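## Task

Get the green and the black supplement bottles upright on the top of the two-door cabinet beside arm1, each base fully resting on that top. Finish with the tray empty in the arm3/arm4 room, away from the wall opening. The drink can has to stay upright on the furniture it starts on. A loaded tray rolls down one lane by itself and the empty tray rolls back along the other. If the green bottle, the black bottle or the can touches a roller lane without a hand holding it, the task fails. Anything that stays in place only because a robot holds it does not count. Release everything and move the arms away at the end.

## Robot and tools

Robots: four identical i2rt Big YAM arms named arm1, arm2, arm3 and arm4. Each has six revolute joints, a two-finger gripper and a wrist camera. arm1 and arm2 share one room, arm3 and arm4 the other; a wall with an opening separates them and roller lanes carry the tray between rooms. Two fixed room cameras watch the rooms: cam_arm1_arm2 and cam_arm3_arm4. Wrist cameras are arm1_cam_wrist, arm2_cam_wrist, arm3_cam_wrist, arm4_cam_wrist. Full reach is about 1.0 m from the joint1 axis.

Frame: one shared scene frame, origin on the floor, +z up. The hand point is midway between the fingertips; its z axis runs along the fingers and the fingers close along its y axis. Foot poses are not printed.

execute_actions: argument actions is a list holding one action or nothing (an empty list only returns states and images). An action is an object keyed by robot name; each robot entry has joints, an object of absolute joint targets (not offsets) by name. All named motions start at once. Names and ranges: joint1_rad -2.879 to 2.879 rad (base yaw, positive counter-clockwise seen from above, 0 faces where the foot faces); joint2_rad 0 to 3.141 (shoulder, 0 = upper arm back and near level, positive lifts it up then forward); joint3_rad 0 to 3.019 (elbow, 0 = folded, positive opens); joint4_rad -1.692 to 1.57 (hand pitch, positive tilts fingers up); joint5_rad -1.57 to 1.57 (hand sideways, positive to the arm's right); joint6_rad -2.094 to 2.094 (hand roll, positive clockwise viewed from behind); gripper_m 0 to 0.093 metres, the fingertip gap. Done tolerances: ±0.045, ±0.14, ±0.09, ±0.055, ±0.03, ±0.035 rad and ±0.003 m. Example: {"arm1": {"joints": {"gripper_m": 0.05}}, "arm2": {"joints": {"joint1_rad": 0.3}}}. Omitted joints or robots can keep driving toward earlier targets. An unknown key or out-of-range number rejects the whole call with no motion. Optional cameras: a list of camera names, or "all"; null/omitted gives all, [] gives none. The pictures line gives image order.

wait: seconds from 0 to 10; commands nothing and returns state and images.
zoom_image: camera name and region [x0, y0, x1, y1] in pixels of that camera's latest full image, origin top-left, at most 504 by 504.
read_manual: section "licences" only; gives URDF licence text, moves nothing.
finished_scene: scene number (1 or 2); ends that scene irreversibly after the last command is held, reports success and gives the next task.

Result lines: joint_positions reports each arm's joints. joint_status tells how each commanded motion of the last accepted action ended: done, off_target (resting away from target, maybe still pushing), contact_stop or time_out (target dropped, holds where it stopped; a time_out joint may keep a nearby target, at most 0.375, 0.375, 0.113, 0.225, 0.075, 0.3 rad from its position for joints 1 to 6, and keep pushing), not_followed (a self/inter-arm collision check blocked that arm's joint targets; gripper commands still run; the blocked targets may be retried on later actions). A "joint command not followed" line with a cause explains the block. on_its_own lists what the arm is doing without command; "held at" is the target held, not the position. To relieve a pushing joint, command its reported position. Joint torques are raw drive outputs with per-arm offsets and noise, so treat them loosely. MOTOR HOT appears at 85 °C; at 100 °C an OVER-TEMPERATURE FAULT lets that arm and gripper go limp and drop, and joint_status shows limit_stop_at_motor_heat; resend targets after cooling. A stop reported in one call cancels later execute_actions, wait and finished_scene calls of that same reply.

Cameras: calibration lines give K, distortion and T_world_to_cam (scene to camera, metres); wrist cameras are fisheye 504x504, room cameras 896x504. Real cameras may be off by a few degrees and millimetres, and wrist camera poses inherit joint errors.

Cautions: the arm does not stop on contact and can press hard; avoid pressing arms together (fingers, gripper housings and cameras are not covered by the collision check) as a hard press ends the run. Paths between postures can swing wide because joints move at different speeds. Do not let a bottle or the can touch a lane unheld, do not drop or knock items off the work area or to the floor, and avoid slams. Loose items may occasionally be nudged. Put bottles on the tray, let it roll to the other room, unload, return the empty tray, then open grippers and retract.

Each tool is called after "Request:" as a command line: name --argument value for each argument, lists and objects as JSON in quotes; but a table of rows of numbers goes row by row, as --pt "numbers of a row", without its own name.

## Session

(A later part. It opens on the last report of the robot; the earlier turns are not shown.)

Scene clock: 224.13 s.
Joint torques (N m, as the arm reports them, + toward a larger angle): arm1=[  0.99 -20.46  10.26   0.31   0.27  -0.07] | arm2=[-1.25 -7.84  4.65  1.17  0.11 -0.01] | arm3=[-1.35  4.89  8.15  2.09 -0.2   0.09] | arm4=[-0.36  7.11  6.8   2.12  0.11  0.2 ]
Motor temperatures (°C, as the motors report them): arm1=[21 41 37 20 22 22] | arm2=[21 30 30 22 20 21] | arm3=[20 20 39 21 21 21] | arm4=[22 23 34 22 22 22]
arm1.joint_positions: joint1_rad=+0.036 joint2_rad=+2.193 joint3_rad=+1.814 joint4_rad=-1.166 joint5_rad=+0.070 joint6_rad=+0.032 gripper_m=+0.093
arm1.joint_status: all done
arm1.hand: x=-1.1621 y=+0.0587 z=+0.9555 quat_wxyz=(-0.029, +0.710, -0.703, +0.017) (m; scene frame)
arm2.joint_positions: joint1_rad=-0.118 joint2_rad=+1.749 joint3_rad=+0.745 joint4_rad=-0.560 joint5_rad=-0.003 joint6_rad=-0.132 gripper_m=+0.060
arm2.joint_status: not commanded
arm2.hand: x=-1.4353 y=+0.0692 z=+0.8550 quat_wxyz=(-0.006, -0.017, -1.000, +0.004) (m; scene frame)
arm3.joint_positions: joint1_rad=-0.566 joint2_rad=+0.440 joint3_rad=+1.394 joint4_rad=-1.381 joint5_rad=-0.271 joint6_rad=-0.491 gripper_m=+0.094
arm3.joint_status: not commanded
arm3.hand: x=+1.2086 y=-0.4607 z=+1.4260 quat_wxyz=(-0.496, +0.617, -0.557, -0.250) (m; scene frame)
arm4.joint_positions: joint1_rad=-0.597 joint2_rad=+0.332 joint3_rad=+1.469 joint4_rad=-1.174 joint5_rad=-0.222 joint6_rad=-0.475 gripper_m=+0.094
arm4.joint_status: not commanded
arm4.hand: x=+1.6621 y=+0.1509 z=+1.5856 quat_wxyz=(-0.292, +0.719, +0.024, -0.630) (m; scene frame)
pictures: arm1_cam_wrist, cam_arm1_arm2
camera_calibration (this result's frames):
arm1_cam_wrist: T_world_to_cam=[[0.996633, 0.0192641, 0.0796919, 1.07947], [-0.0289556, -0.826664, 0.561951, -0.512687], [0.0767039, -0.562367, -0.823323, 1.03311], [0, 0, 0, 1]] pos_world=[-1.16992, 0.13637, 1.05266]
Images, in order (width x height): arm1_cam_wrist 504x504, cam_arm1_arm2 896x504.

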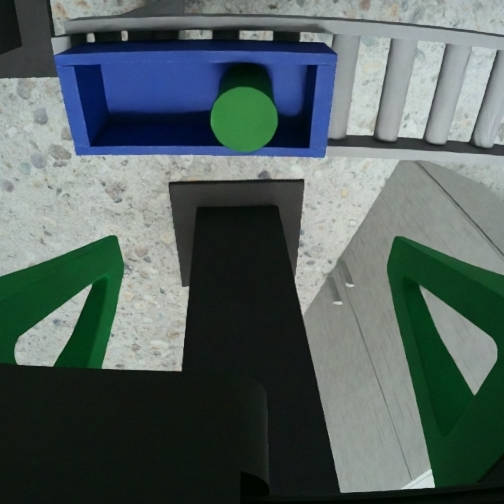

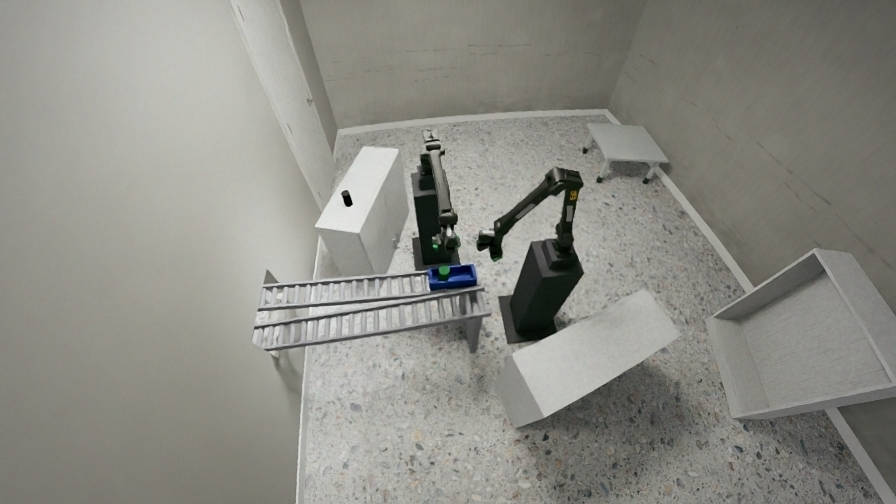

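Request:
execute_actions --actions '[{"arm1": {"joints": {"joint1_rad": 0.006, "joint2_rad": 2.68, "joint4_rad": -0.673}}}]' --cameras '["arm1_cam_wrist", "cam_arm1_arm2"]'

Scene clock: 245.47 s.
Joint torques (N m, as the arm reports them, + toward a larger angle): arm1=[  1.48 -20.59   8.17   0.78   0.26  -0.11] | arm2=[-1.22 -7.81  4.65  1.17  0.11 -0.01] | arm3=[-1.82  4.38  8.24  1.94 -0.21  0.16] | arm4=[-0.17  7.27  6.72  2.31  0.11  0.16]
Motor temperatures (°C, as the motors report them): arm1=[21 44 37 20 22 22] | arm2=[21 30 30 22 20 21] | arm3=[20 20 39 21 21 21] | arm4=[22 23 34 22 22 22]
arm1.joint_positions: joint1_rad=+0.013 joint2_rad=+2.675 joint3_rad=+1.805 joint4_rad=-0.680 joint5_rad=+0.070 joint6_rad=+0.034 gripper_m=+0.093
arm1.joint_status: all done
arm1.hand: x=-1.1483 y=+0.0391 z=+0.6469 quat_wxyz=(-0.028, +0.702, -0.711, +0.018) (m; scene frame)
arm2.joint_positions: joint1_rad=-0.118 joint2_rad=+1.749 joint3_rad=+0.745 joint4_rad=-0.560 joint5_rad=-0.003 joint6_rad=-0.132 gripper_m=+0.060
arm2.joint_status: not commanded
arm2.hand: x=-1.4353 y=+0.0692 z=+0.8550 quat_wxyz=(-0.006, -0.017, -1.000, +0.004) (m; scene frame)
arm3.joint_positions: joint1_rad=-0.566 joint2_rad=+0.440 joint3_rad=+1.394 joint4_rad=-1.381 joint5_rad=-0.271 joint6_rad=-0.491 gripper_m=+0.094
arm3.joint_status: not commanded
arm3.hand: x=+1.2086 y=-0.4607 z=+1.4260 quat_wxyz=(-0.496, +0.617, -0.557, -0.250) (m; scene frame)
arm4.joint_positions: joint1_rad=-0.597 joint2_rad=+0.332 joint3_rad=+1.469 joint4_rad=-1.174 joint5_rad=-0.222 joint6_rad=-0.475 gripper_m=+0.094
arm4.joint_status: not commanded
arm4.hand: x=+1.6621 y=+0.1509 z=+1.5856 quat_wxyz=(-0.292, +0.719, +0.024, -0.630) (m; scene frame)
pictures: arm1_cam_wrist, cam_arm1_arm2
camera_calibration (this result's frames):
arm1_cam_wrist: T_world_to_cam=[[0.996786, -0.00433216, 0.0799942, 1.09154], [-0.0489528, -0.823365, 0.565397, -0.380403], [0.063415, -0.567496, -0.820931, 0.750393], [0, 0, 0, 1]] pos_world=[-1.15424, 0.117363, 0.743783]
Images, in order (width x height): arm1_cam_wrist 504x504, cam_arm1_arm2 896x504.

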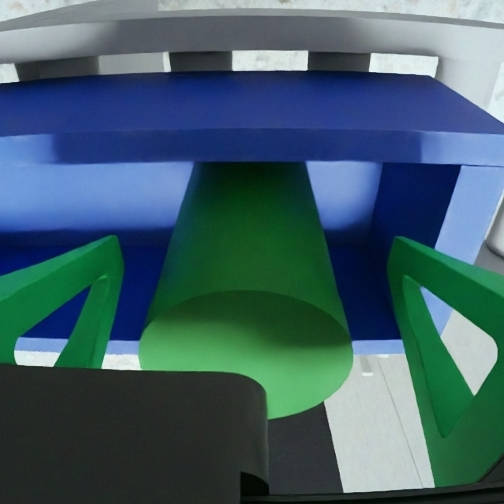

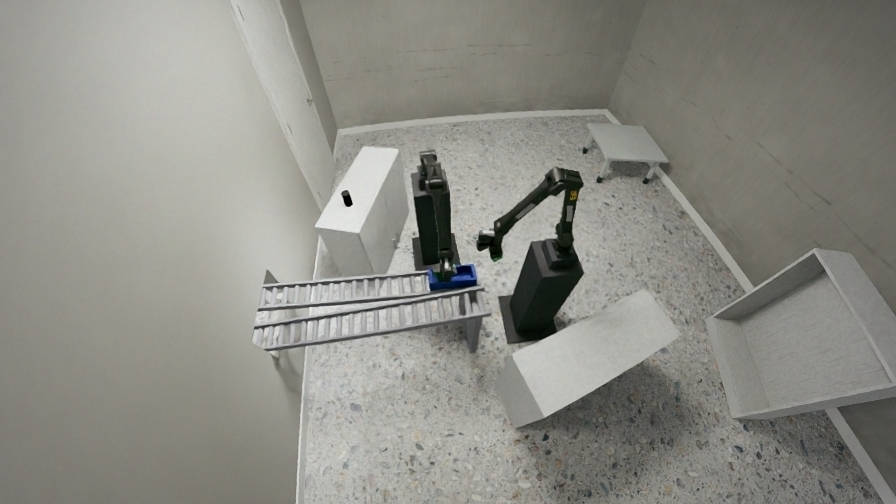

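Request:
execute_actions --actions '[{"arm1": {"joints": {"joint3_rad": 1.777, "joint4_rad": -0.648, "gripper_m": 0.08}}}]' --cameras '["arm1_cam_wrist"]'

Scene clock: 270.80 s.
Joint torques (N m, as the arm reports them, + toward a larger angle): arm1=[  1.04 -21.02   6.39   0.85   0.2   -0.12] | arm2=[-1.24 -7.82  4.66  1.17  0.11 -0.01] | arm3=[-1.13  4.37  8.31  2.07 -0.22  0.13] | arm4=[0.2  7.41 6.86 2.17 0.11 0.19]
Motor temperatures (°C, as the motors report them): arm1=[21 45 36 20 22 22] | arm2=[21 30 30 22 20 21] | arm3=[20 20 39 21 21 21] | arm4=[22 23 34 22 22 22]
arm1.joint_positions: joint1_rad=+0.013 joint2_rad=+2.675 joint3_rad=+1.776 joint4_rad=-0.657 joint5_rad=+0.070 joint6_rad=+0.034 gripper_m=+0.080
arm1.joint_status: all done
arm1.hand: x=-1.1481 y=+0.0293 z=+0.6401 quat_wxyz=(-0.026, +0.702, -0.711, +0.020) (m; scene frame)
arm2.joint_positions: joint1_rad=-0.118 joint2_rad=+1.749 joint3_rad=+0.745 joint4_rad=-0.560 joint5_rad=-0.003 joint6_rad=-0.132 gripper_m=+0.060
arm2.joint_status: not commanded
arm2.hand: x=-1.4353 y=+0.0692 z=+0.8550 quat_wxyz=(-0.006, -0.017, -1.000, +0.004) (m; scene frame)
arm3.joint_positions: joint1_rad=-0.566 joint2_rad=+0.440 joint3_rad=+1.394 joint4_rad=-1.381 joint5_rad=-0.271 joint6_rad=-0.491 gripper_m=+0.094
arm3.joint_status: not commanded
arm3.hand: x=+1.2086 y=-0.4607 z=+1.4260 quat_wxyz=(-0.496, +0.617, -0.557, -0.250) (m; scene frame)
arm4.joint_positions: joint1_rad=-0.597 joint2_rad=+0.332 joint3_rad=+1.469 joint4_rad=-1.174 joint5_rad=-0.222 joint6_rad=-0.475 gripper_m=+0.094
arm4.joint_status: not commanded
arm4.hand: x=+1.6621 y=+0.1509 z=+1.5856 quat_wxyz=(-0.292, +0.719, +0.024, -0.630) (m; scene frame)
pictures: arm1_cam_wrist
camera_calibration (this result's frames):
arm1_cam_wrist: T_world_to_cam=[[0.996777, -0.0038806, 0.0801277, 1.09176], [-0.0489964, -0.820336, 0.56978, -0.387555], [0.0635205, -0.571869, -0.817882, 0.737475], [0, 0, 0, 1]] pos_world=[-1.15408, 0.108051, 0.736508]
Images, in order (width x height): arm1_cam_wrist 504x504.

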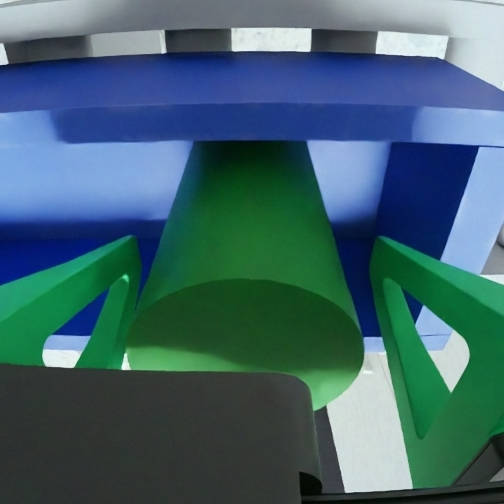

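Request:
execute_actions --actions '[{"arm1": {"joints": {"gripper_m": 0.03}}}]' --cameras '["arm1_cam_wrist"]'

Request:
execute_actions --actions '[{"arm1": {"joints": {"joint2_rad": 2.44, "joint3_rad": 1.75, "joint4_rad": -0.875, "gripper_m": 0.03}}}]' --cameras '["arm1_cam_wrist", "cam_arm1_arm2"]'

Scene clock: 289.07 s.
Joint torques (N m, as the arm reports them, + toward a larger angle): arm1=[  1.21 -20.48   6.19   0.67   0.21  -0.08] | arm2=[-1.23 -7.86  4.67  1.17  0.11 -0.01] | arm3=[-2.52  3.75  8.17  2.02 -0.27  0.15] | arm4=[-0.17  7.22  6.81  2.19  0.1   0.16]
Motor temperatures (°C, as the motors report them): arm1=[21 45 34 20 22 22] | arm2=[21 30 29 22 20 21] | arm3=[20 20 39 21 21 21] | arm4=[22 23 34 22 22 22]
arm1.joint_positions: joint1_rad=+0.013 joint2_rad=+2.675 joint3_rad=+1.776 joint4_rad=-0.656 joint5_rad=+0.071 joint6_rad=+0.034 gripper_m=+0.065
arm1.joint_status: gripper_m off_target (ended at +0.065, target +0.030)
arm1.hand: x=-1.1480 y=+0.0294 z=+0.6401 quat_wxyz=(-0.026, +0.702, -0.711, +0.021) (m; scene frame)
arm2.joint_positions: joint1_rad=-0.118 joint2_rad=+1.749 joint3_rad=+0.745 joint4_rad=-0.560 joint5_rad=-0.003 joint6_rad=-0.132 gripper_m=+0.060
arm2.joint_status: not commanded
arm2.hand: x=-1.4353 y=+0.0692 z=+0.8550 quat_wxyz=(-0.006, -0.017, -1.000, +0.004) (m; scene frame)
arm3.joint_positions: joint1_rad=-0.566 joint2_rad=+0.440 joint3_rad=+1.394 joint4_rad=-1.381 joint5_rad=-0.271 joint6_rad=-0.491 gripper_m=+0.094
arm3.joint_status: not commanded
arm3.hand: x=+1.2086 y=-0.4607 z=+1.4260 quat_wxyz=(-0.496, +0.617, -0.557, -0.250) (m; scene frame)
arm4.joint_positions: joint1_rad=-0.597 joint2_rad=+0.332 joint3_rad=+1.469 joint4_rad=-1.174 joint5_rad=-0.222 joint6_rad=-0.475 gripper_m=+0.094
arm4.joint_status: not commanded
arm4.hand: x=+1.6621 y=+0.1509 z=+1.5856 quat_wxyz=(-0.292, +0.719, +0.024, -0.630) (m; scene frame)
pictures: arm1_cam_wrist
camera_calibration (this result's frames):
arm1_cam_wrist: T_world_to_cam=[[0.996716, -0.0039188, 0.0808784, 1.09108], [-0.0494315, -0.820562, 0.569417, -0.387735], [0.0641343, -0.571545, -0.818061, 0.738339], [0, 0, 0, 1]] pos_world=[-1.15402, 0.108109, 0.736544]
Images, in order (width x height): arm1_cam_wrist 504x504.

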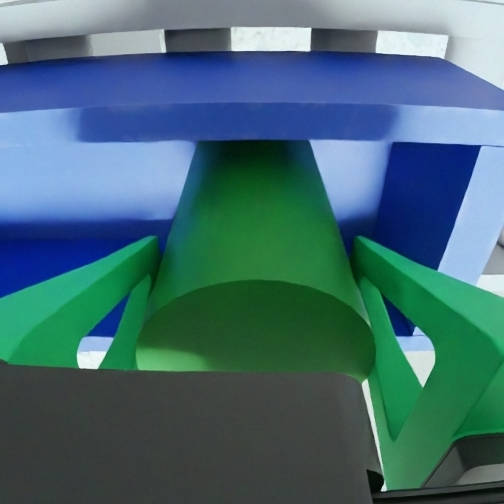

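Scene clock: 290.47 s.
Joint torques (N m, as the arm reports them, + toward a larger angle): arm1=[  1.46 -20.69   8.56   0.23   0.21  -0.09] | arm2=[-1.2  -7.87  4.66  1.18  0.11 -0.01] | arm3=[-1.36  4.29  8.29  1.97 -0.25  0.13] | arm4=[-0.52  6.64  6.81  2.17  0.11  0.14]
Motor temperatures (°C, as the motors report them): arm1=[21 46 34 20 22 22] | arm2=[21 30 29 22 20 21] | arm3=[20 20 39 21 21 21] | arm4=[22 23 34 22 22 22]
arm1.joint_positions: joint1_rad=+0.013 joint2_rad=+2.434 joint3_rad=+1.738 joint4_rad=-0.866 joint5_rad=+0.071 joint6_rad=+0.034 gripper_m=+0.065
arm1.joint_status: gripper_m off_target (ended at +0.065, target +0.030); the others done
arm1.hand: x=-1.1477 y=+0.0473 z=+0.7785 quat_wxyz=(-0.024, +0.702, -0.711, +0.023) (m; scene frame)
arm2.joint_positions: joint1_rad=-0.118 joint2_rad=+1.749 joint3_rad=+0.745 joint4_rad=-0.560 joint5_rad=-0.003 joint6_rad=-0.132 gripper_m=+0.060
arm2.joint_status: not commanded
arm2.hand: x=-1.4353 y=+0.0692 z=+0.8550 quat_wxyz=(-0.006, -0.017, -1.000, +0.004) (m; scene frame)
arm3.joint_positions: joint1_rad=-0.566 joint2_rad=+0.440 joint3_rad=+1.394 joint4_rad=-1.381 joint5_rad=-0.271 joint6_rad=-0.491 gripper_m=+0.094
arm3.joint_status: not commanded
arm3.hand: x=+1.2086 y=-0.4607 z=+1.4260 quat_wxyz=(-0.496, +0.617, -0.557, -0.250) (m; scene frame)
arm4.joint_positions: joint1_rad=-0.597 joint2_rad=+0.332 joint3_rad=+1.469 joint4_rad=-1.174 joint5_rad=-0.222 joint6_rad=-0.475 gripper_m=+0.094
arm4.joint_status: not commanded
arm4.hand: x=+1.6621 y=+0.1509 z=+1.5856 quat_wxyz=(-0.292, +0.719, +0.024, -0.630) (m; scene frame)
pictures: arm1_cam_wrist, cam_arm1_arm2
camera_calibration (this result's frames):
arm1_cam_wrist: T_world_to_cam=[[0.996704, -0.0032994, 0.081056, 1.07953], [-0.0494916, -0.816416, 0.57534, -0.45668], [0.0642771, -0.577455, -0.813888, 0.859017], [0, 0, 0, 1]] pos_world=[-1.15379, 0.126765, 0.874387]
Images, in order (width x height): arm1_cam_wrist 504x504, cam_arm1_arm2 896x504.

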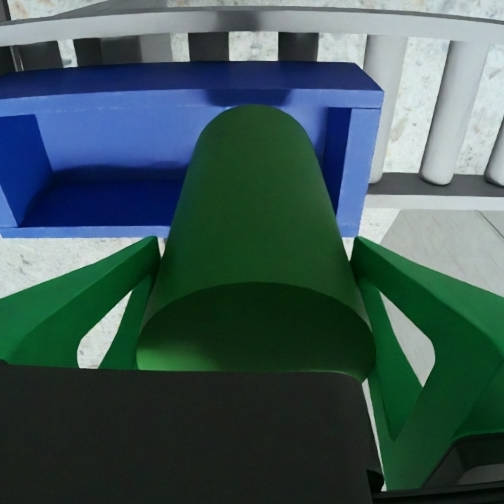

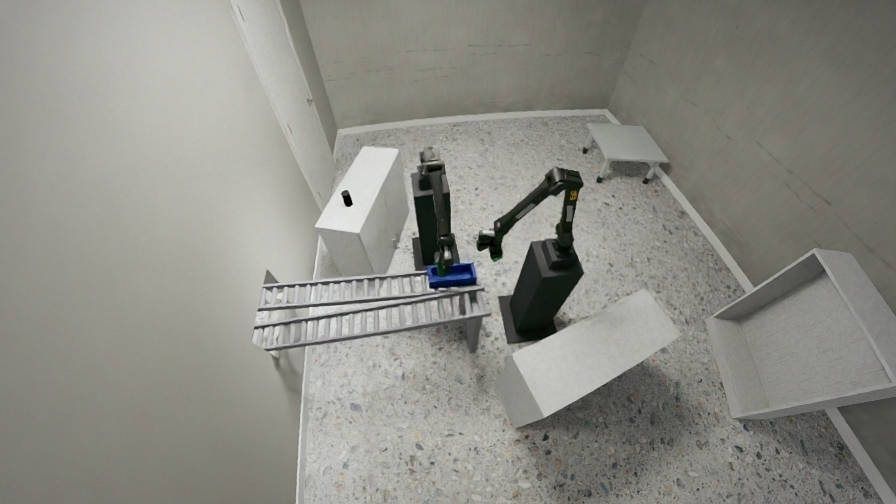

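Request:
zoom_image --camera "cam_arm1_arm2" --region '[400, 245, 510, 325]'

Request:
zoom_image --camera "arm1_cam_wrist" --region '[254, 0, 504, 250]'

Region (400, 245, 510, 325) of cam_arm1_arm2's 896x504 image, scaled by 4.582, with more detail than that image has; it fills the top 367 rows of this view, and the rest is white.

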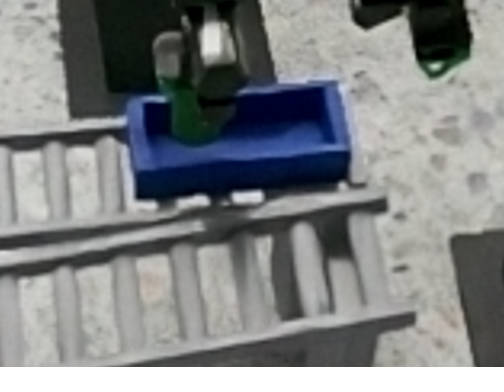

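Region (254, 0, 504, 250) of arm1_cam_wrist's 504x504 image, scaled by 2.016, with more detail than that image has.

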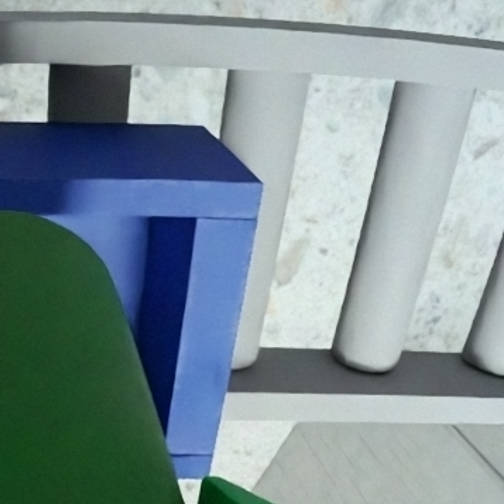

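Request:
execute_actions --actions '[{"arm1": {"joints": {"joint1_rad": -1.34, "joint2_rad": 2.24, "joint4_rad": -1.075, "joint5_rad": -0.014, "gripper_m": 0.03}}, "arm2": {"joints": {"joint2_rad": 2.495, "joint3_rad": 1.67, "joint4_rad": -0.72, "joint6_rad": -0.15}}}]' --cameras '["arm1_cam_wrist", "arm2_cam_wrist", "cam_arm1_arm2"]'

Scene clock: 331.37 s.
Joint torques (N m, as the arm reports them, + toward a larger angle): arm1=[  2.01 -20.31   9.18   0.08   0.1   -0.08] | arm2=[ -1.36 -16.48   6.93   0.34   0.11  -0.01] | arm3=[-1.37  4.53  8.22  2.07 -0.19  0.1 ] | arm4=[-0.48  7.33  6.68  2.14  0.09  0.17]
Motor temperatures (°C, as the motors report them): arm1=[21 47 36 20 22 22] | arm2=[21 30 30 22 20 21] | arm3=[20 20 40 22 21 21] | arm4=[22 23 35 22 22 22]
arm1.joint_positions: joint1_rad=-1.345 joint2_rad=+2.232 joint3_rad=+1.745 joint4_rad=-1.066 joint5_rad=-0.013 joint6_rad=+0.034 gripper_m=+0.065
arm1.joint_status: gripper_m off_target (ended at +0.065, target +0.030); the others done
arm1.hand: x=-0.5143 y=-0.4485 z=+0.9093 quat_wxyz=(-0.005, +0.100, -0.995, -0.003) (m; scene frame)
arm2.joint_positions: joint1_rad=-0.118 joint2_rad=+2.493 joint3_rad=+1.648 joint4_rad=-0.713 joint5_rad=-0.003 joint6_rad=-0.142 gripper_m=+0.060
arm2.joint_status: all done
arm2.hand: x=-1.1795 y=+0.0249 z=+0.7072 quat_wxyz=(-0.009, -0.012, -1.000, +0.005) (m; scene frame)
arm3.joint_positions: joint1_rad=-0.566 joint2_rad=+0.440 joint3_rad=+1.394 joint4_rad=-1.381 joint5_rad=-0.271 joint6_rad=-0.491 gripper_m=+0.094
arm3.joint_status: not commanded
arm3.hand: x=+1.2086 y=-0.4607 z=+1.4260 quat_wxyz=(-0.496, +0.617, -0.557, -0.250) (m; scene frame)
arm4.joint_positions: joint1_rad=-0.597 joint2_rad=+0.332 joint3_rad=+1.469 joint4_rad=-1.174 joint5_rad=-0.222 joint6_rad=-0.475 gripper_m=+0.094
arm4.joint_status: not commanded
arm4.hand: x=+1.6621 y=+0.1509 z=+1.5856 quat_wxyz=(-0.292, +0.719, +0.024, -0.630) (m; scene frame)
pictures: arm1_cam_wrist, arm2_cam_wrist, cam_arm1_arm2
camera_calibration (this result's frames):
arm1_cam_wrist: T_world_to_cam=[[0.207523, -0.97817, 0.0108565, -0.343302], [-0.806111, -0.164712, 0.56838, -0.995888], [-0.554184, -0.126703, -0.822695, 0.530515], [0, 0, 0, 1]] pos_world=[-0.43755, -0.432624, 1.00622]
arm2_cam_wrist: T_world_to_cam=[[-0.0256589, -0.999644, 0.00737614, -0.0126989], [-0.817564, 0.0252301, 0.575285, -1.36755], [-0.575266, 0.0087307, -0.81792, 0.023602], [0, 0, 0, 1]] pos_world=[-1.10481, 0.0216031, 0.806132]
Images, in order (width x height): arm1_cam_wrist 504x504, arm2_cam_wrist 504x504, cam_arm1_arm2 896x504.

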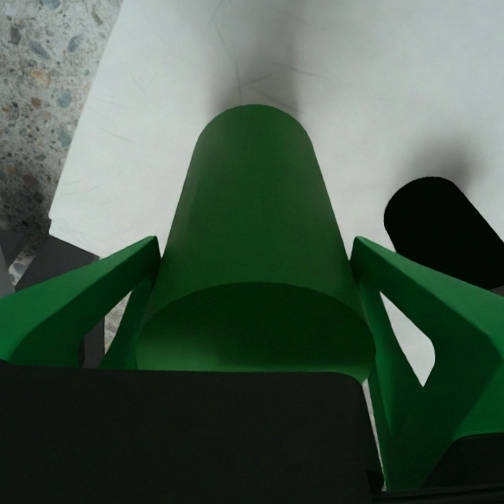

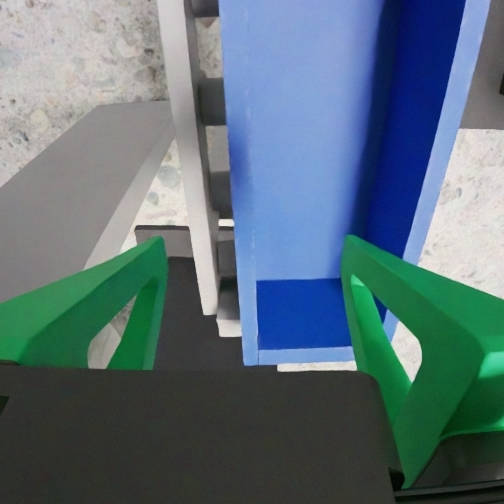

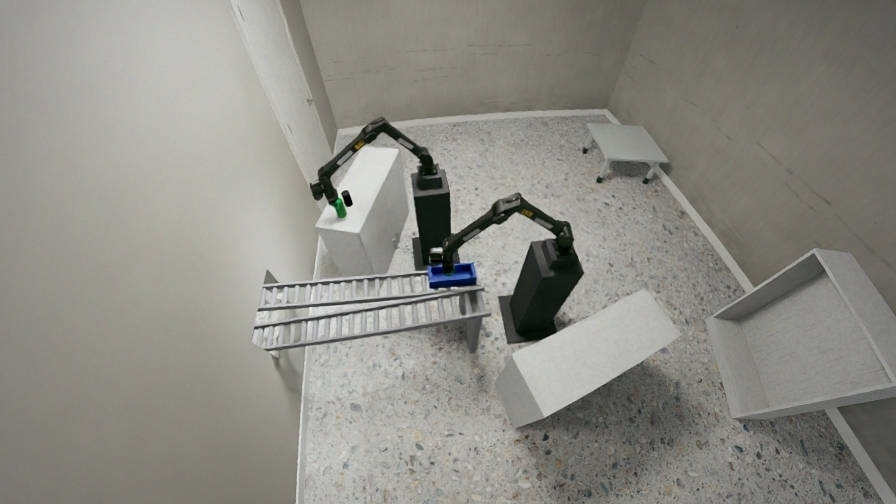

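Request:
execute_actions --actions '[{"arm1": {"joints": {"joint2_rad": 2.305, "joint4_rad": -1.0, "gripper_m": 0.03}}, "arm2": {"joints": {"joint2_rad": 2.70, "joint4_rad": -0.52}}}]' --cameras '["arm1_cam_wrist", "arm2_cam_wrist", "cam_arm1_arm2"]'

Scene clock: 338.80 s.
Joint torques (N m, as the arm reports them, + toward a larger angle): arm1=[  1.99 -20.11   8.9    0.81   0.07  -0.09] | arm2=[ -1.32 -17.77   4.97   1.07   0.11  -0.01] | arm3=[-1.19  4.73  8.1   2.21 -0.21  0.11] | arm4=[-0.01  7.24  6.77  2.15  0.13  0.17]
Motor temperatures (°C, as the motors report them): arm1=[21 46 36 20 22 22] | arm2=[21 32 30 22 20 21] | arm3=[20 20 40 22 21 21] | arm4=[22 23 35 22 22 22]
arm1.joint_positions: joint1_rad=-1.345 joint2_rad=+2.295 joint3_rad=+1.745 joint4_rad=-1.009 joint5_rad=-0.013 joint6_rad=+0.034 gripper_m=+0.065
arm1.joint_status: gripper_m off_target (ended at +0.065, target +0.030); the others done
arm1.hand: x=-0.5122 y=-0.4483 z=+0.8696 quat_wxyz=(-0.002, +0.099, -0.995, -0.002) (m; scene frame)
arm2.joint_positions: joint1_rad=-0.118 joint2_rad=+2.717 joint3_rad=+1.654 joint4_rad=-0.530 joint5_rad=-0.003 joint6_rad=-0.142 gripper_m=+0.060
arm2.joint_status: all done
arm2.hand: x=-1.2242 y=+0.0312 z=+0.5782 quat_wxyz=(+0.008, -0.012, -1.000, +0.002) (m; scene frame)
arm3.joint_positions: joint1_rad=-0.566 joint2_rad=+0.440 joint3_rad=+1.394 joint4_rad=-1.381 joint5_rad=-0.271 joint6_rad=-0.491 gripper_m=+0.094
arm3.joint_status: not commanded
arm3.hand: x=+1.2086 y=-0.4607 z=+1.4260 quat_wxyz=(-0.496, +0.617, -0.557, -0.250) (m; scene frame)
arm4.joint_positions: joint1_rad=-0.597 joint2_rad=+0.332 joint3_rad=+1.469 joint4_rad=-1.174 joint5_rad=-0.222 joint6_rad=-0.475 gripper_m=+0.094
arm4.joint_status: not commanded
arm4.hand: x=+1.6621 y=+0.1509 z=+1.5856 quat_wxyz=(-0.292, +0.719, +0.024, -0.630) (m; scene frame)
pictures: arm1_cam_wrist, arm2_cam_wrist, cam_arm1_arm2
camera_calibration (this result's frames):
arm1_cam_wrist: T_world_to_cam=[[0.207166, -0.978248, 0.0106121, -0.343105], [-0.802952, -0.163826, 0.573087, -0.973728], [-0.558883, -0.127245, -0.819426, 0.49356], [0, 0, 0, 1]] pos_world=[-0.434935, -0.43236, 0.966108]
arm2_cam_wrist: T_world_to_cam=[[-0.0258077, -0.999664, 0.00251067, -0.00395865], [-0.797384, 0.0221002, 0.603067, -1.32135], [-0.60292, 0.0135618, -0.797687, -0.153326], [0, 0, 0, 1]] pos_world=[-1.14617, 0.0273242, 0.674565]
Images, in order (width x height): arm1_cam_wrist 504x504, arm2_cam_wrist 504x504, cam_arm1_arm2 896x504.

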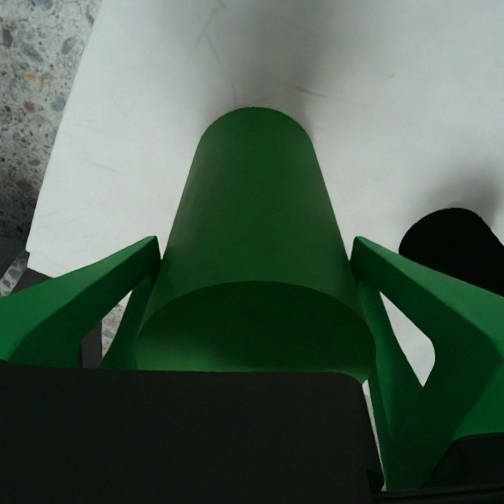

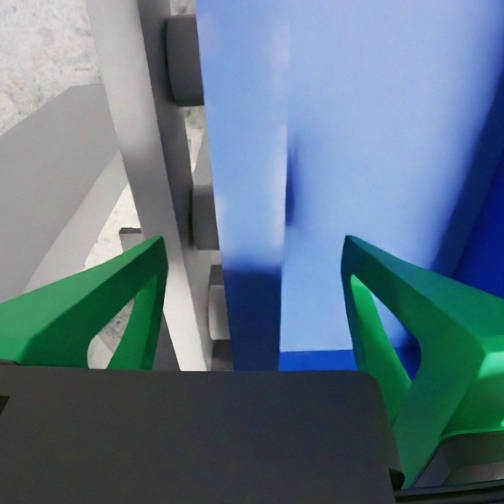

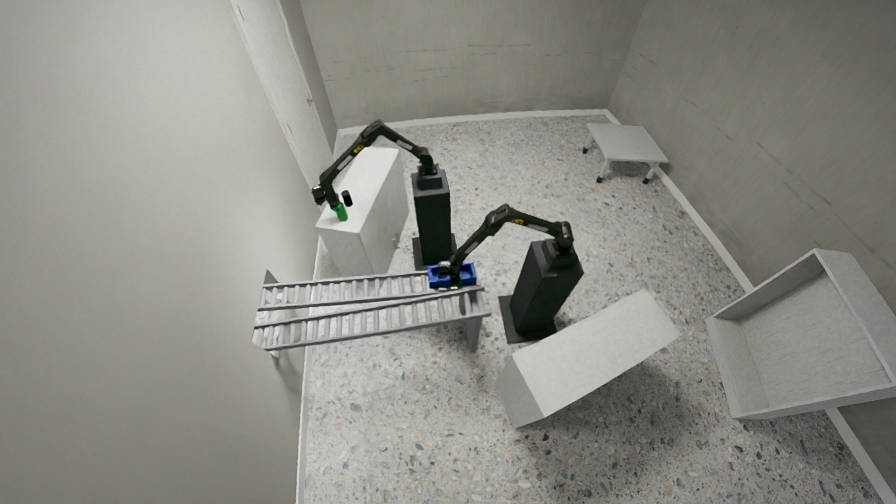

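Request:
execute_actions --actions '[]'

Scene clock: 350.00 s.
Joint torques (N m, as the arm reports them, + toward a larger angle): arm1=[  1.84 -19.79   8.91   0.85   0.08  -0.09] | arm2=[ -1.31 -17.65   5.05   1.07   0.1   -0.01] | arm3=[-0.75  4.19  8.31  2.21 -0.18  0.13] | arm4=[-0.3   6.92  6.86  2.12  0.09  0.16]
Motor temperatures (°C, as the motors report them): arm1=[21 47 36 20 22 22] | arm2=[21 34 30 22 20 21] | arm3=[20 20 40 22 21 21] | arm4=[22 23 35 22 22 22]
arm1.joint_positions: joint1_rad=-1.345 joint2_rad=+2.295 joint3_rad=+1.745 joint4_rad=-1.009 joint5_rad=-0.013 joint6_rad=+0.034 gripper_m=+0.065
arm1.joint_status: gripper_m off_target (ended at +0.065, target +0.030); the others done
arm1.hand: x=-0.5122 y=-0.4483 z=+0.8696 quat_wxyz=(-0.002, +0.099, -0.995, -0.002) (m; scene frame)
arm2.joint_positions: joint1_rad=-0.118 joint2_rad=+2.717 joint3_rad=+1.654 joint4_rad=-0.530 joint5_rad=-0.003 joint6_rad=-0.142 gripper_m=+0.060
arm2.joint_status: all done
arm2.hand: x=-1.2242 y=+0.0312 z=+0.5782 quat_wxyz=(+0.008, -0.012, -1.000, +0.002) (m; scene frame)
arm3.joint_positions: joint1_rad=-0.566 joint2_rad=+0.440 joint3_rad=+1.394 joint4_rad=-1.381 joint5_rad=-0.271 joint6_rad=-0.491 gripper_m=+0.094
arm3.joint_status: not commanded
arm3.hand: x=+1.2086 y=-0.4607 z=+1.4260 quat_wxyz=(-0.496, +0.617, -0.557, -0.250) (m; scene frame)
arm4.joint_positions: joint1_rad=-0.597 joint2_rad=+0.332 joint3_rad=+1.469 joint4_rad=-1.174 joint5_rad=-0.222 joint6_rad=-0.475 gripper_m=+0.094
arm4.joint_status: not commanded
arm4.hand: x=+1.6621 y=+0.1509 z=+1.5856 quat_wxyz=(-0.292, +0.719, +0.024, -0.630) (m; scene frame)
pictures: arm1_cam_wrist, arm2_cam_wrist, arm3_cam_wrist, arm4_cam_wrist, cam_arm1_arm2, cam_arm3_arm4
camera_calibration (this result's frames):
arm1_cam_wrist: T_world_to_cam=[[0.207166, -0.978248, 0.0106121, -0.343105], [-0.802952, -0.163826, 0.573087, -0.973728], [-0.558883, -0.127245, -0.819426, 0.49356], [0, 0, 0, 1]] pos_world=[-0.434935, -0.43236, 0.966108]
arm2_cam_wrist: T_world_to_cam=[[-0.0258077, -0.999664, 0.00251067, -0.00395865], [-0.797384, 0.0221002, 0.603067, -1.32135], [-0.60292, 0.0135618, -0.797687, -0.153326], [0, 0, 0, 1]] pos_world=[-1.14617, 0.0273242, 0.674565]
arm3_cam_wrist: T_world_to_cam=[[0.939246, -0.108671, 0.325587, -1.65133], [0.0599762, -0.882006, -0.467406, 0.189216], [0.337963, 0.458537, -0.821903, 1.09963], [0, 0, 0, 1]] pos_world=[1.16803, -0.516781, 1.52988]
arm4_cam_wrist: T_world_to_cam=[[0.343544, 0.821973, 0.454244, -1.41677], [0.698774, 0.0994269, -0.708399, -0.0503062], [-0.627449, 0.560781, -0.540216, 1.94108], [0, 0, 0, 1]] pos_world=[1.73981, 0.0810287, 1.65653]
Images, in order (width x height): arm1_cam_wrist 504x504, arm2_cam_wrist 504x504, arm3_cam_wrist 504x504, arm4_cam_wrist 504x504, cam_arm1_arm2 896x504, cam_arm3_arm4 896x504.

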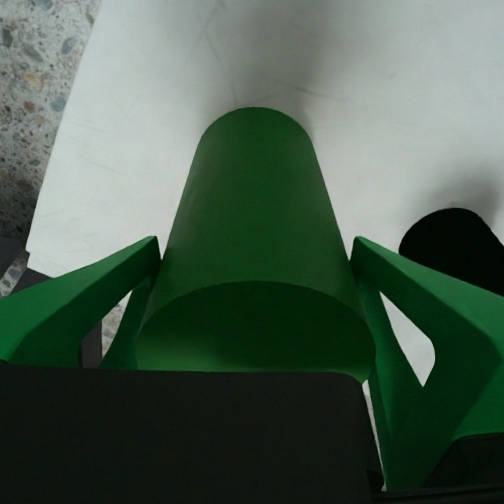

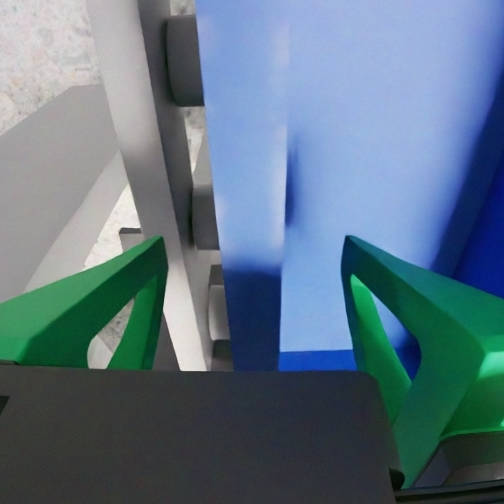

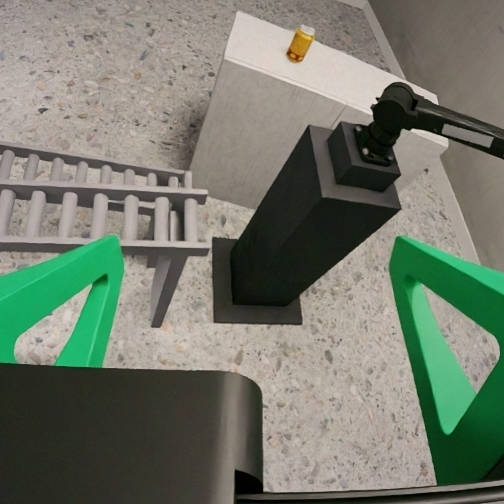

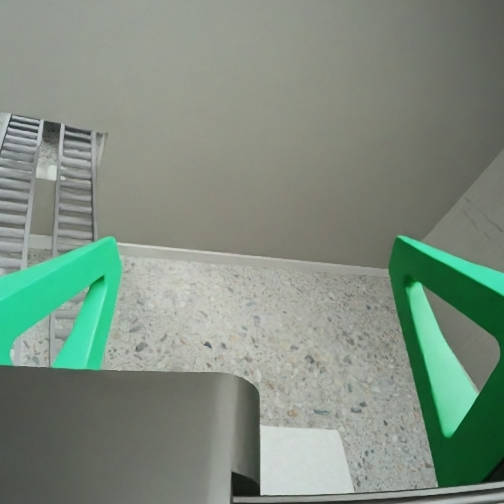

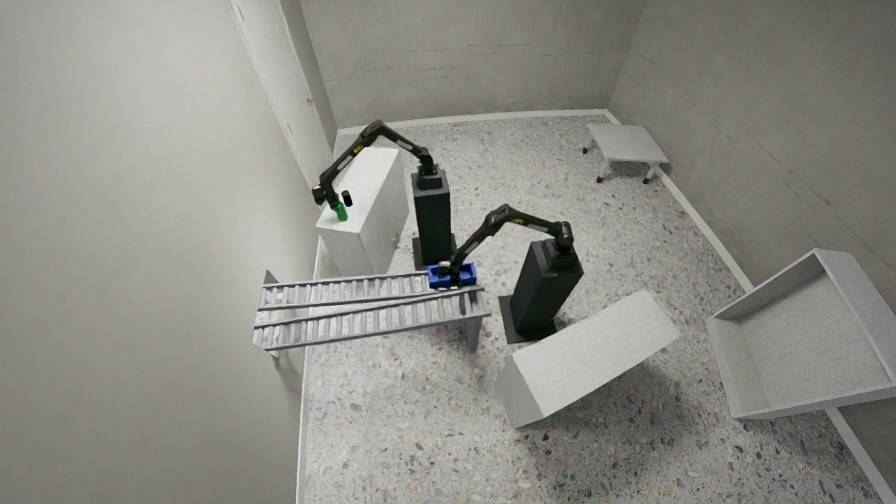

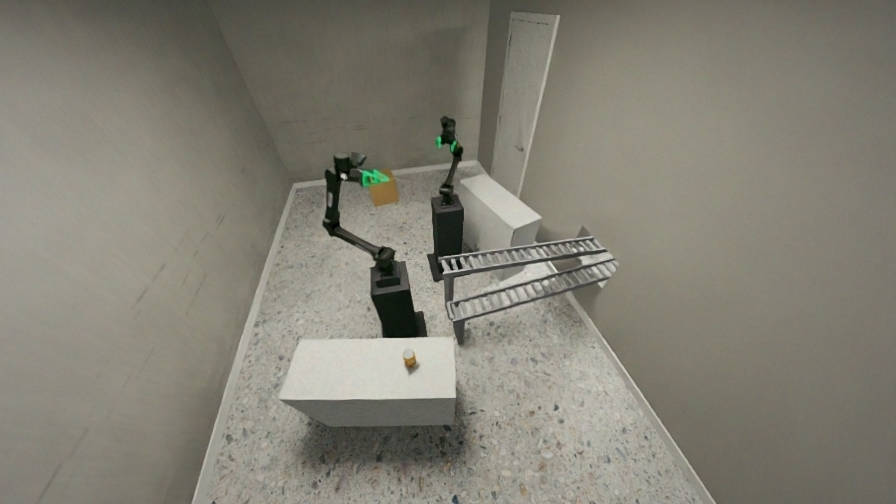

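Request:
execute_actions --actions '[{"arm1": {"joints": {"gripper_m": 0.093}}, "arm2": {"joints": {"gripper_m": 0.0}}}]' --cameras '["arm1_cam_wrist", "arm2_cam_wrist", "cam_arm1_arm2"]'

Scene clock: 355.87 s.
Joint torques (N m, as the arm reports them, + toward a larger angle): arm1=[  2.05 -20.42   8.78   0.71   0.05  -0.1 ] | arm2=[ -1.41 -17.6    5.05   1.03   0.23   0.11] | arm3=[-0.91  4.57  8.1   1.87 -0.21  0.15] | arm4=[-0.11  7.19  6.89  2.28  0.08  0.15]
Motor temperatures (°C, as the motors report them): arm1=[21 47 36 20 22 22] | arm2=[21 35 30 22 20 21] | arm3=[20 20 40 22 21 21] | arm4=[22 23 35 22 22 22]
arm1.joint_positions: joint1_rad=-1.345 joint2_rad=+2.295 joint3_rad=+1.745 joint4_rad=-1.008 joint5_rad=-0.013 joint6_rad=+0.034 gripper_m=+0.093
arm1.joint_status: all done
arm1.hand: x=-0.5122 y=-0.4482 z=+0.8696 quat_wxyz=(-0.003, +0.099, -0.995, -0.003) (m; scene frame)
arm2.joint_positions: joint1_rad=-0.117 joint2_rad=+2.717 joint3_rad=+1.654 joint4_rad=-0.529 joint5_rad=-0.005 joint6_rad=-0.152 gripper_m=+0.011
arm2.joint_status: gripper_m off_target (ended at +0.011, target +0.000)
arm2.hand: x=-1.2238 y=+0.0322 z=+0.5782 quat_wxyz=(+0.007, -0.007, -1.000, +0.001) (m; scene frame)
arm3.joint_positions: joint1_rad=-0.566 joint2_rad=+0.440 joint3_rad=+1.394 joint4_rad=-1.381 joint5_rad=-0.271 joint6_rad=-0.491 gripper_m=+0.094
arm3.joint_status: not commanded
arm3.hand: x=+1.2086 y=-0.4607 z=+1.4260 quat_wxyz=(-0.496, +0.617, -0.557, -0.250) (m; scene frame)
arm4.joint_positions: joint1_rad=-0.597 joint2_rad=+0.332 joint3_rad=+1.469 joint4_rad=-1.174 joint5_rad=-0.222 joint6_rad=-0.475 gripper_m=+0.094
arm4.joint_status: not commanded
arm4.hand: x=+1.6621 y=+0.1509 z=+1.5856 quat_wxyz=(-0.292, +0.719, +0.024, -0.630) (m; scene frame)
pictures: arm1_cam_wrist, arm2_cam_wrist, cam_arm1_arm2
camera_calibration (this result's frames):
arm1_cam_wrist: T_world_to_cam=[[0.207165, -0.978249, 0.0106027, -0.343095], [-0.803164, -0.163879, 0.572775, -0.973512], [-0.558578, -0.127175, -0.819644, 0.493992], [0, 0, 0, 1]] pos_world=[-0.43488, -0.432347, 0.966139]
arm2_cam_wrist: T_world_to_cam=[[-0.0147729, -0.999891, 0.000270253, 0.0118503], [-0.798457, 0.0119595, 0.601933, -1.32133], [-0.60187, 0.00867653, -0.798547, -0.151139], [0, 0, 0, 1]] pos_world=[-1.14582, 0.028963, 0.674659]
Images, in order (width x height): arm1_cam_wrist 504x504, arm2_cam_wrist 504x504, cam_arm1_arm2 896x504.

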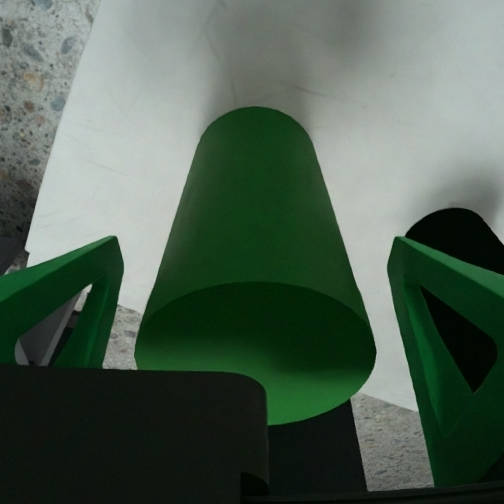

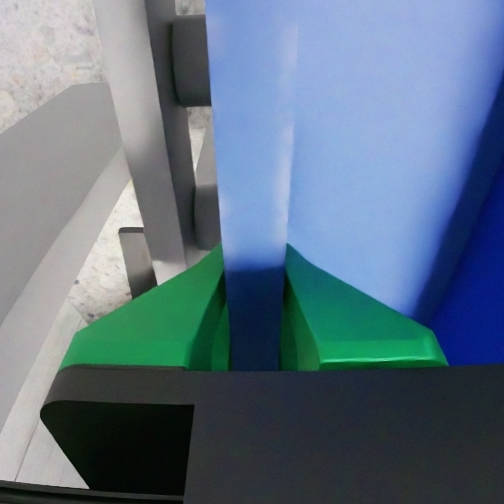

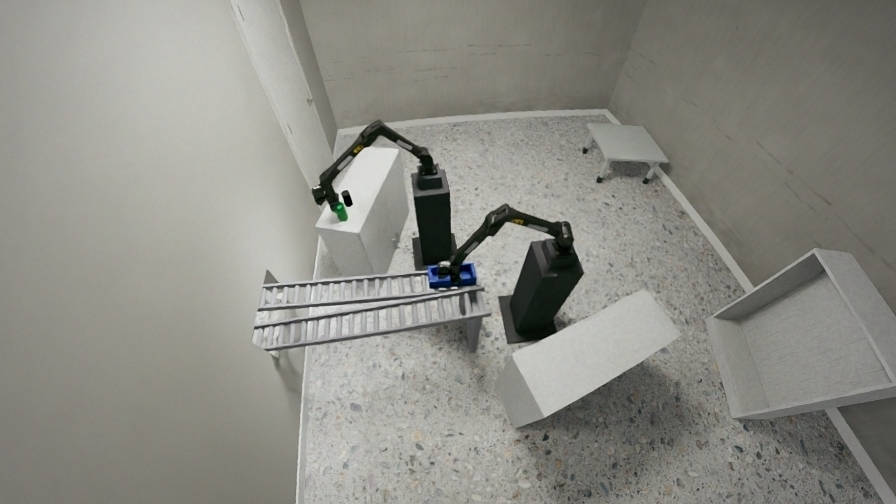

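Request:
execute_actions --actions '[{"arm1": {"joints": {"joint2_rad": 2.12, "joint4_rad": -1.18}}, "arm2": {"joints": {"joint2_rad": 2.32, "joint3_rad": 1.83, "joint4_rad": -1.08, "gripper_m": 0.0}}}]' --cameras '["arm1_cam_wrist", "arm2_cam_wrist", "cam_arm1_arm2"]'

Scene clock: 374.30 s.
Joint torques (N m, as the arm reports them, + toward a larger angle): arm1=[  1.89 -17.54  10.34   0.24   0.06  -0.14] | arm2=[ -1.39 -18.83   7.97   0.33   0.19   0.15] | arm3=[-1.48  4.65  8.4   2.24 -0.21  0.16] | arm4=[-0.02  7.68  6.76  2.21  0.1   0.18]
Motor temperatures (°C, as the motors report them): arm1=[21 47 36 20 22 22] | arm2=[21 37 30 22 20 21] | arm3=[20 20 40 22 21 21] | arm4=[22 24 35 22 22 22]
arm1.joint_positions: joint1_rad=-1.345 joint2_rad=+2.095 joint3_rad=+1.739 joint4_rad=-1.171 joint5_rad=-0.013 joint6_rad=+0.034 gripper_m=+0.093
arm1.joint_status: all done
arm1.hand: x=-0.5248 y=-0.4502 z=+0.9915 quat_wxyz=(-0.018, +0.100, -0.995, -0.005) (m; scene frame)
arm2.joint_positions: joint1_rad=-0.118 joint2_rad=+2.340 joint3_rad=+1.813 joint4_rad=-1.075 joint5_rad=-0.004 joint6_rad=-0.156 gripper_m=+0.011
arm2.joint_status: gripper_m off_target (ended at +0.011, target +0.000); the others done
arm2.hand: x=-1.1452 y=+0.0213 z=+0.8517 quat_wxyz=(+0.012, -0.005, -1.000, +0.000) (m; scene frame)
arm3.joint_positions: joint1_rad=-0.566 joint2_rad=+0.440 joint3_rad=+1.394 joint4_rad=-1.381 joint5_rad=-0.271 joint6_rad=-0.491 gripper_m=+0.094
arm3.joint_status: not commanded
arm3.hand: x=+1.2086 y=-0.4607 z=+1.4260 quat_wxyz=(-0.496, +0.617, -0.557, -0.250) (m; scene frame)
arm4.joint_positions: joint1_rad=-0.597 joint2_rad=+0.332 joint3_rad=+1.469 joint4_rad=-1.174 joint5_rad=-0.222 joint6_rad=-0.475 gripper_m=+0.094
arm4.joint_status: not commanded
arm4.hand: x=+1.6621 y=+0.1509 z=+1.5856 quat_wxyz=(-0.292, +0.719, +0.024, -0.630) (m; scene frame)
pictures: arm1_cam_wrist, arm2_cam_wrist, cam_arm1_arm2
camera_calibration (this result's frames):
arm1_cam_wrist: T_world_to_cam=[[0.207119, -0.978266, 0.00984886, -0.342934], [-0.819752, -0.168046, 0.547509, -1.03933], [-0.533955, -0.121473, -0.836742, 0.619065], [0, 0, 0, 1]] pos_world=[-0.450409, -0.434935, 1.09042]
arm2_cam_wrist: T_world_to_cam=[[-0.0114187, -0.999935, -0.000555803, 0.00654741], [-0.792488, 0.00871079, 0.609825, -1.42294], [-0.60978, 0.00740386, -0.792536, 0.100465], [0, 0, 0, 1]] pos_world=[-1.06633, 0.0181981, 0.94737]
Images, in order (width x height): arm1_cam_wrist 504x504, arm2_cam_wrist 504x504, cam_arm1_arm2 896x504.

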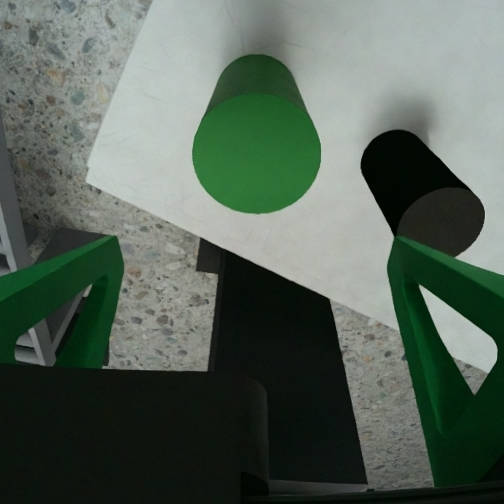

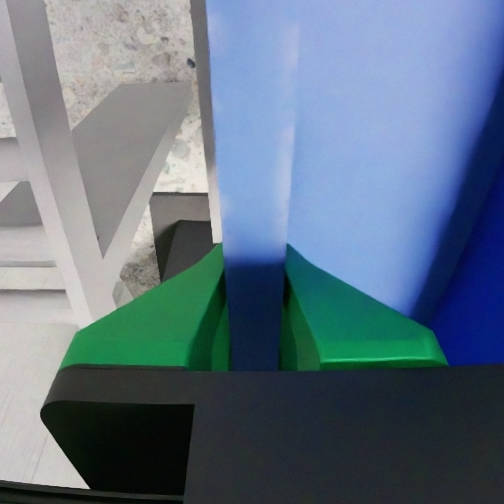

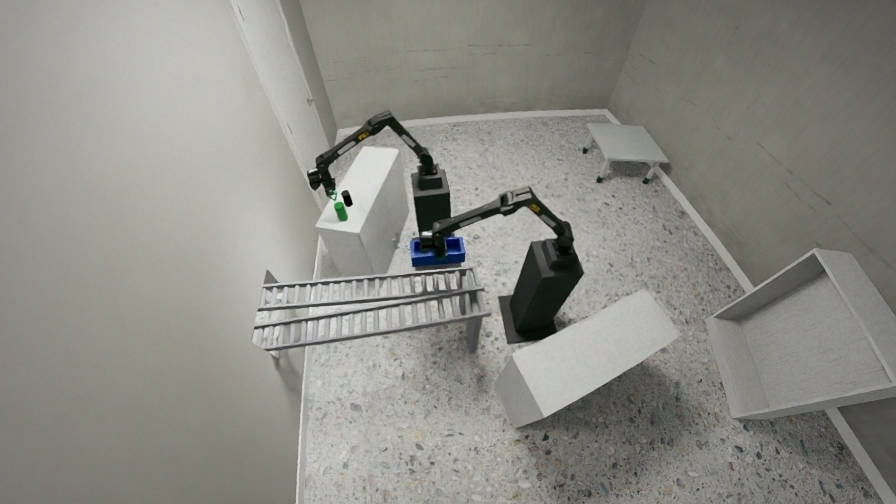

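Request:
execute_actions --actions '[{"arm1": {"joints": {"joint2_rad": 1.5}}, "arm2": {"joints": {"joint1_rad": 0.305, "joint2_rad": 2.42, "joint3_rad": 1.825, "joint4_rad": -1.11, "joint5_rad": -0.052, "joint6_rad": 0.26, "gripper_m": 0.0}}}]' --cameras '["arm2_cam_wrist", "cam_arm1_arm2"]'

Scene clock: 388.67 s.
Joint torques (N m, as the arm reports them, + toward a larger angle): arm1=[  2.25 -13.18  11.56   1.24   0.08  -0.08] | arm2=[ -1.41 -18.78   6.94  -0.17   0.06   0.2 ] | arm3=[-1.11  4.08  8.27  2.18 -0.23  0.11] | arm4=[0.37 7.47 6.79 2.09 0.09 0.18]
Motor temperatures (°C, as the motors report them): arm1=[21 46 37 20 22 22] | arm2=[21 38 31 22 20 21] | arm3=[20 20 40 22 21 21] | arm4=[22 24 35 22 22 22]
arm1.joint_positions: joint1_rad=-1.345 joint2_rad=+1.506 joint3_rad=+1.742 joint4_rad=-1.173 joint5_rad=-0.013 joint6_rad=+0.034 gripper_m=+0.093
arm1.joint_status: all done
arm1.hand: x=-0.5782 y=-0.4597 z=+1.3503 quat_wxyz=(-0.306, +0.098, -0.946, -0.043) (m; scene frame)
arm2.joint_positions: joint1_rad=+0.308 joint2_rad=+2.439 joint3_rad=+1.813 joint4_rad=-1.099 joint5_rad=-0.054 joint6_rad=+0.250 gripper_m=+0.011
arm2.joint_status: gripper_m off_target (ended at +0.011, target +0.000); the others done
arm2.hand: x=-1.1895 y=+0.2982 z=+0.7875 quat_wxyz=(+0.079, +0.002, -0.997, -0.001) (m; scene frame)
arm3.joint_positions: joint1_rad=-0.566 joint2_rad=+0.440 joint3_rad=+1.394 joint4_rad=-1.381 joint5_rad=-0.271 joint6_rad=-0.491 gripper_m=+0.094
arm3.joint_status: not commanded
arm3.hand: x=+1.2086 y=-0.4607 z=+1.4260 quat_wxyz=(-0.496, +0.617, -0.557, -0.250) (m; scene frame)
arm4.joint_positions: joint1_rad=-0.597 joint2_rad=+0.332 joint3_rad=+1.469 joint4_rad=-1.174 joint5_rad=-0.222 joint6_rad=-0.475 gripper_m=+0.094
arm4.joint_status: not commanded
arm4.hand: x=+1.6621 y=+0.1509 z=+1.5856 quat_wxyz=(-0.292, +0.719, +0.024, -0.630) (m; scene frame)
pictures: arm2_cam_wrist, cam_arm1_arm2
camera_calibration (this result's frames):
arm2_cam_wrist: T_world_to_cam=[[0.00321062, -0.999985, -0.00432652, 0.303256], [-0.704201, -0.00533274, 0.709981, -1.39092], [-0.709994, 0.000767257, -0.704207, -0.166281], [0, 0, 0, 1]] pos_world=[-1.09852, 0.295962, 0.871743]
Images, in order (width x height): arm2_cam_wrist 504x504, cam_arm1_arm2 896x504.

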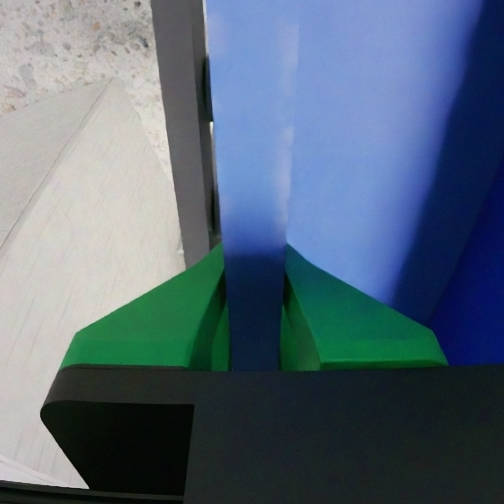

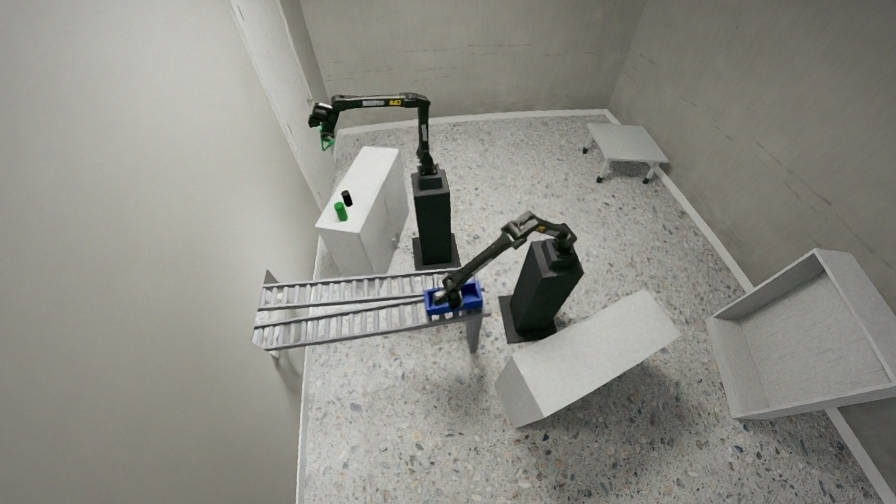

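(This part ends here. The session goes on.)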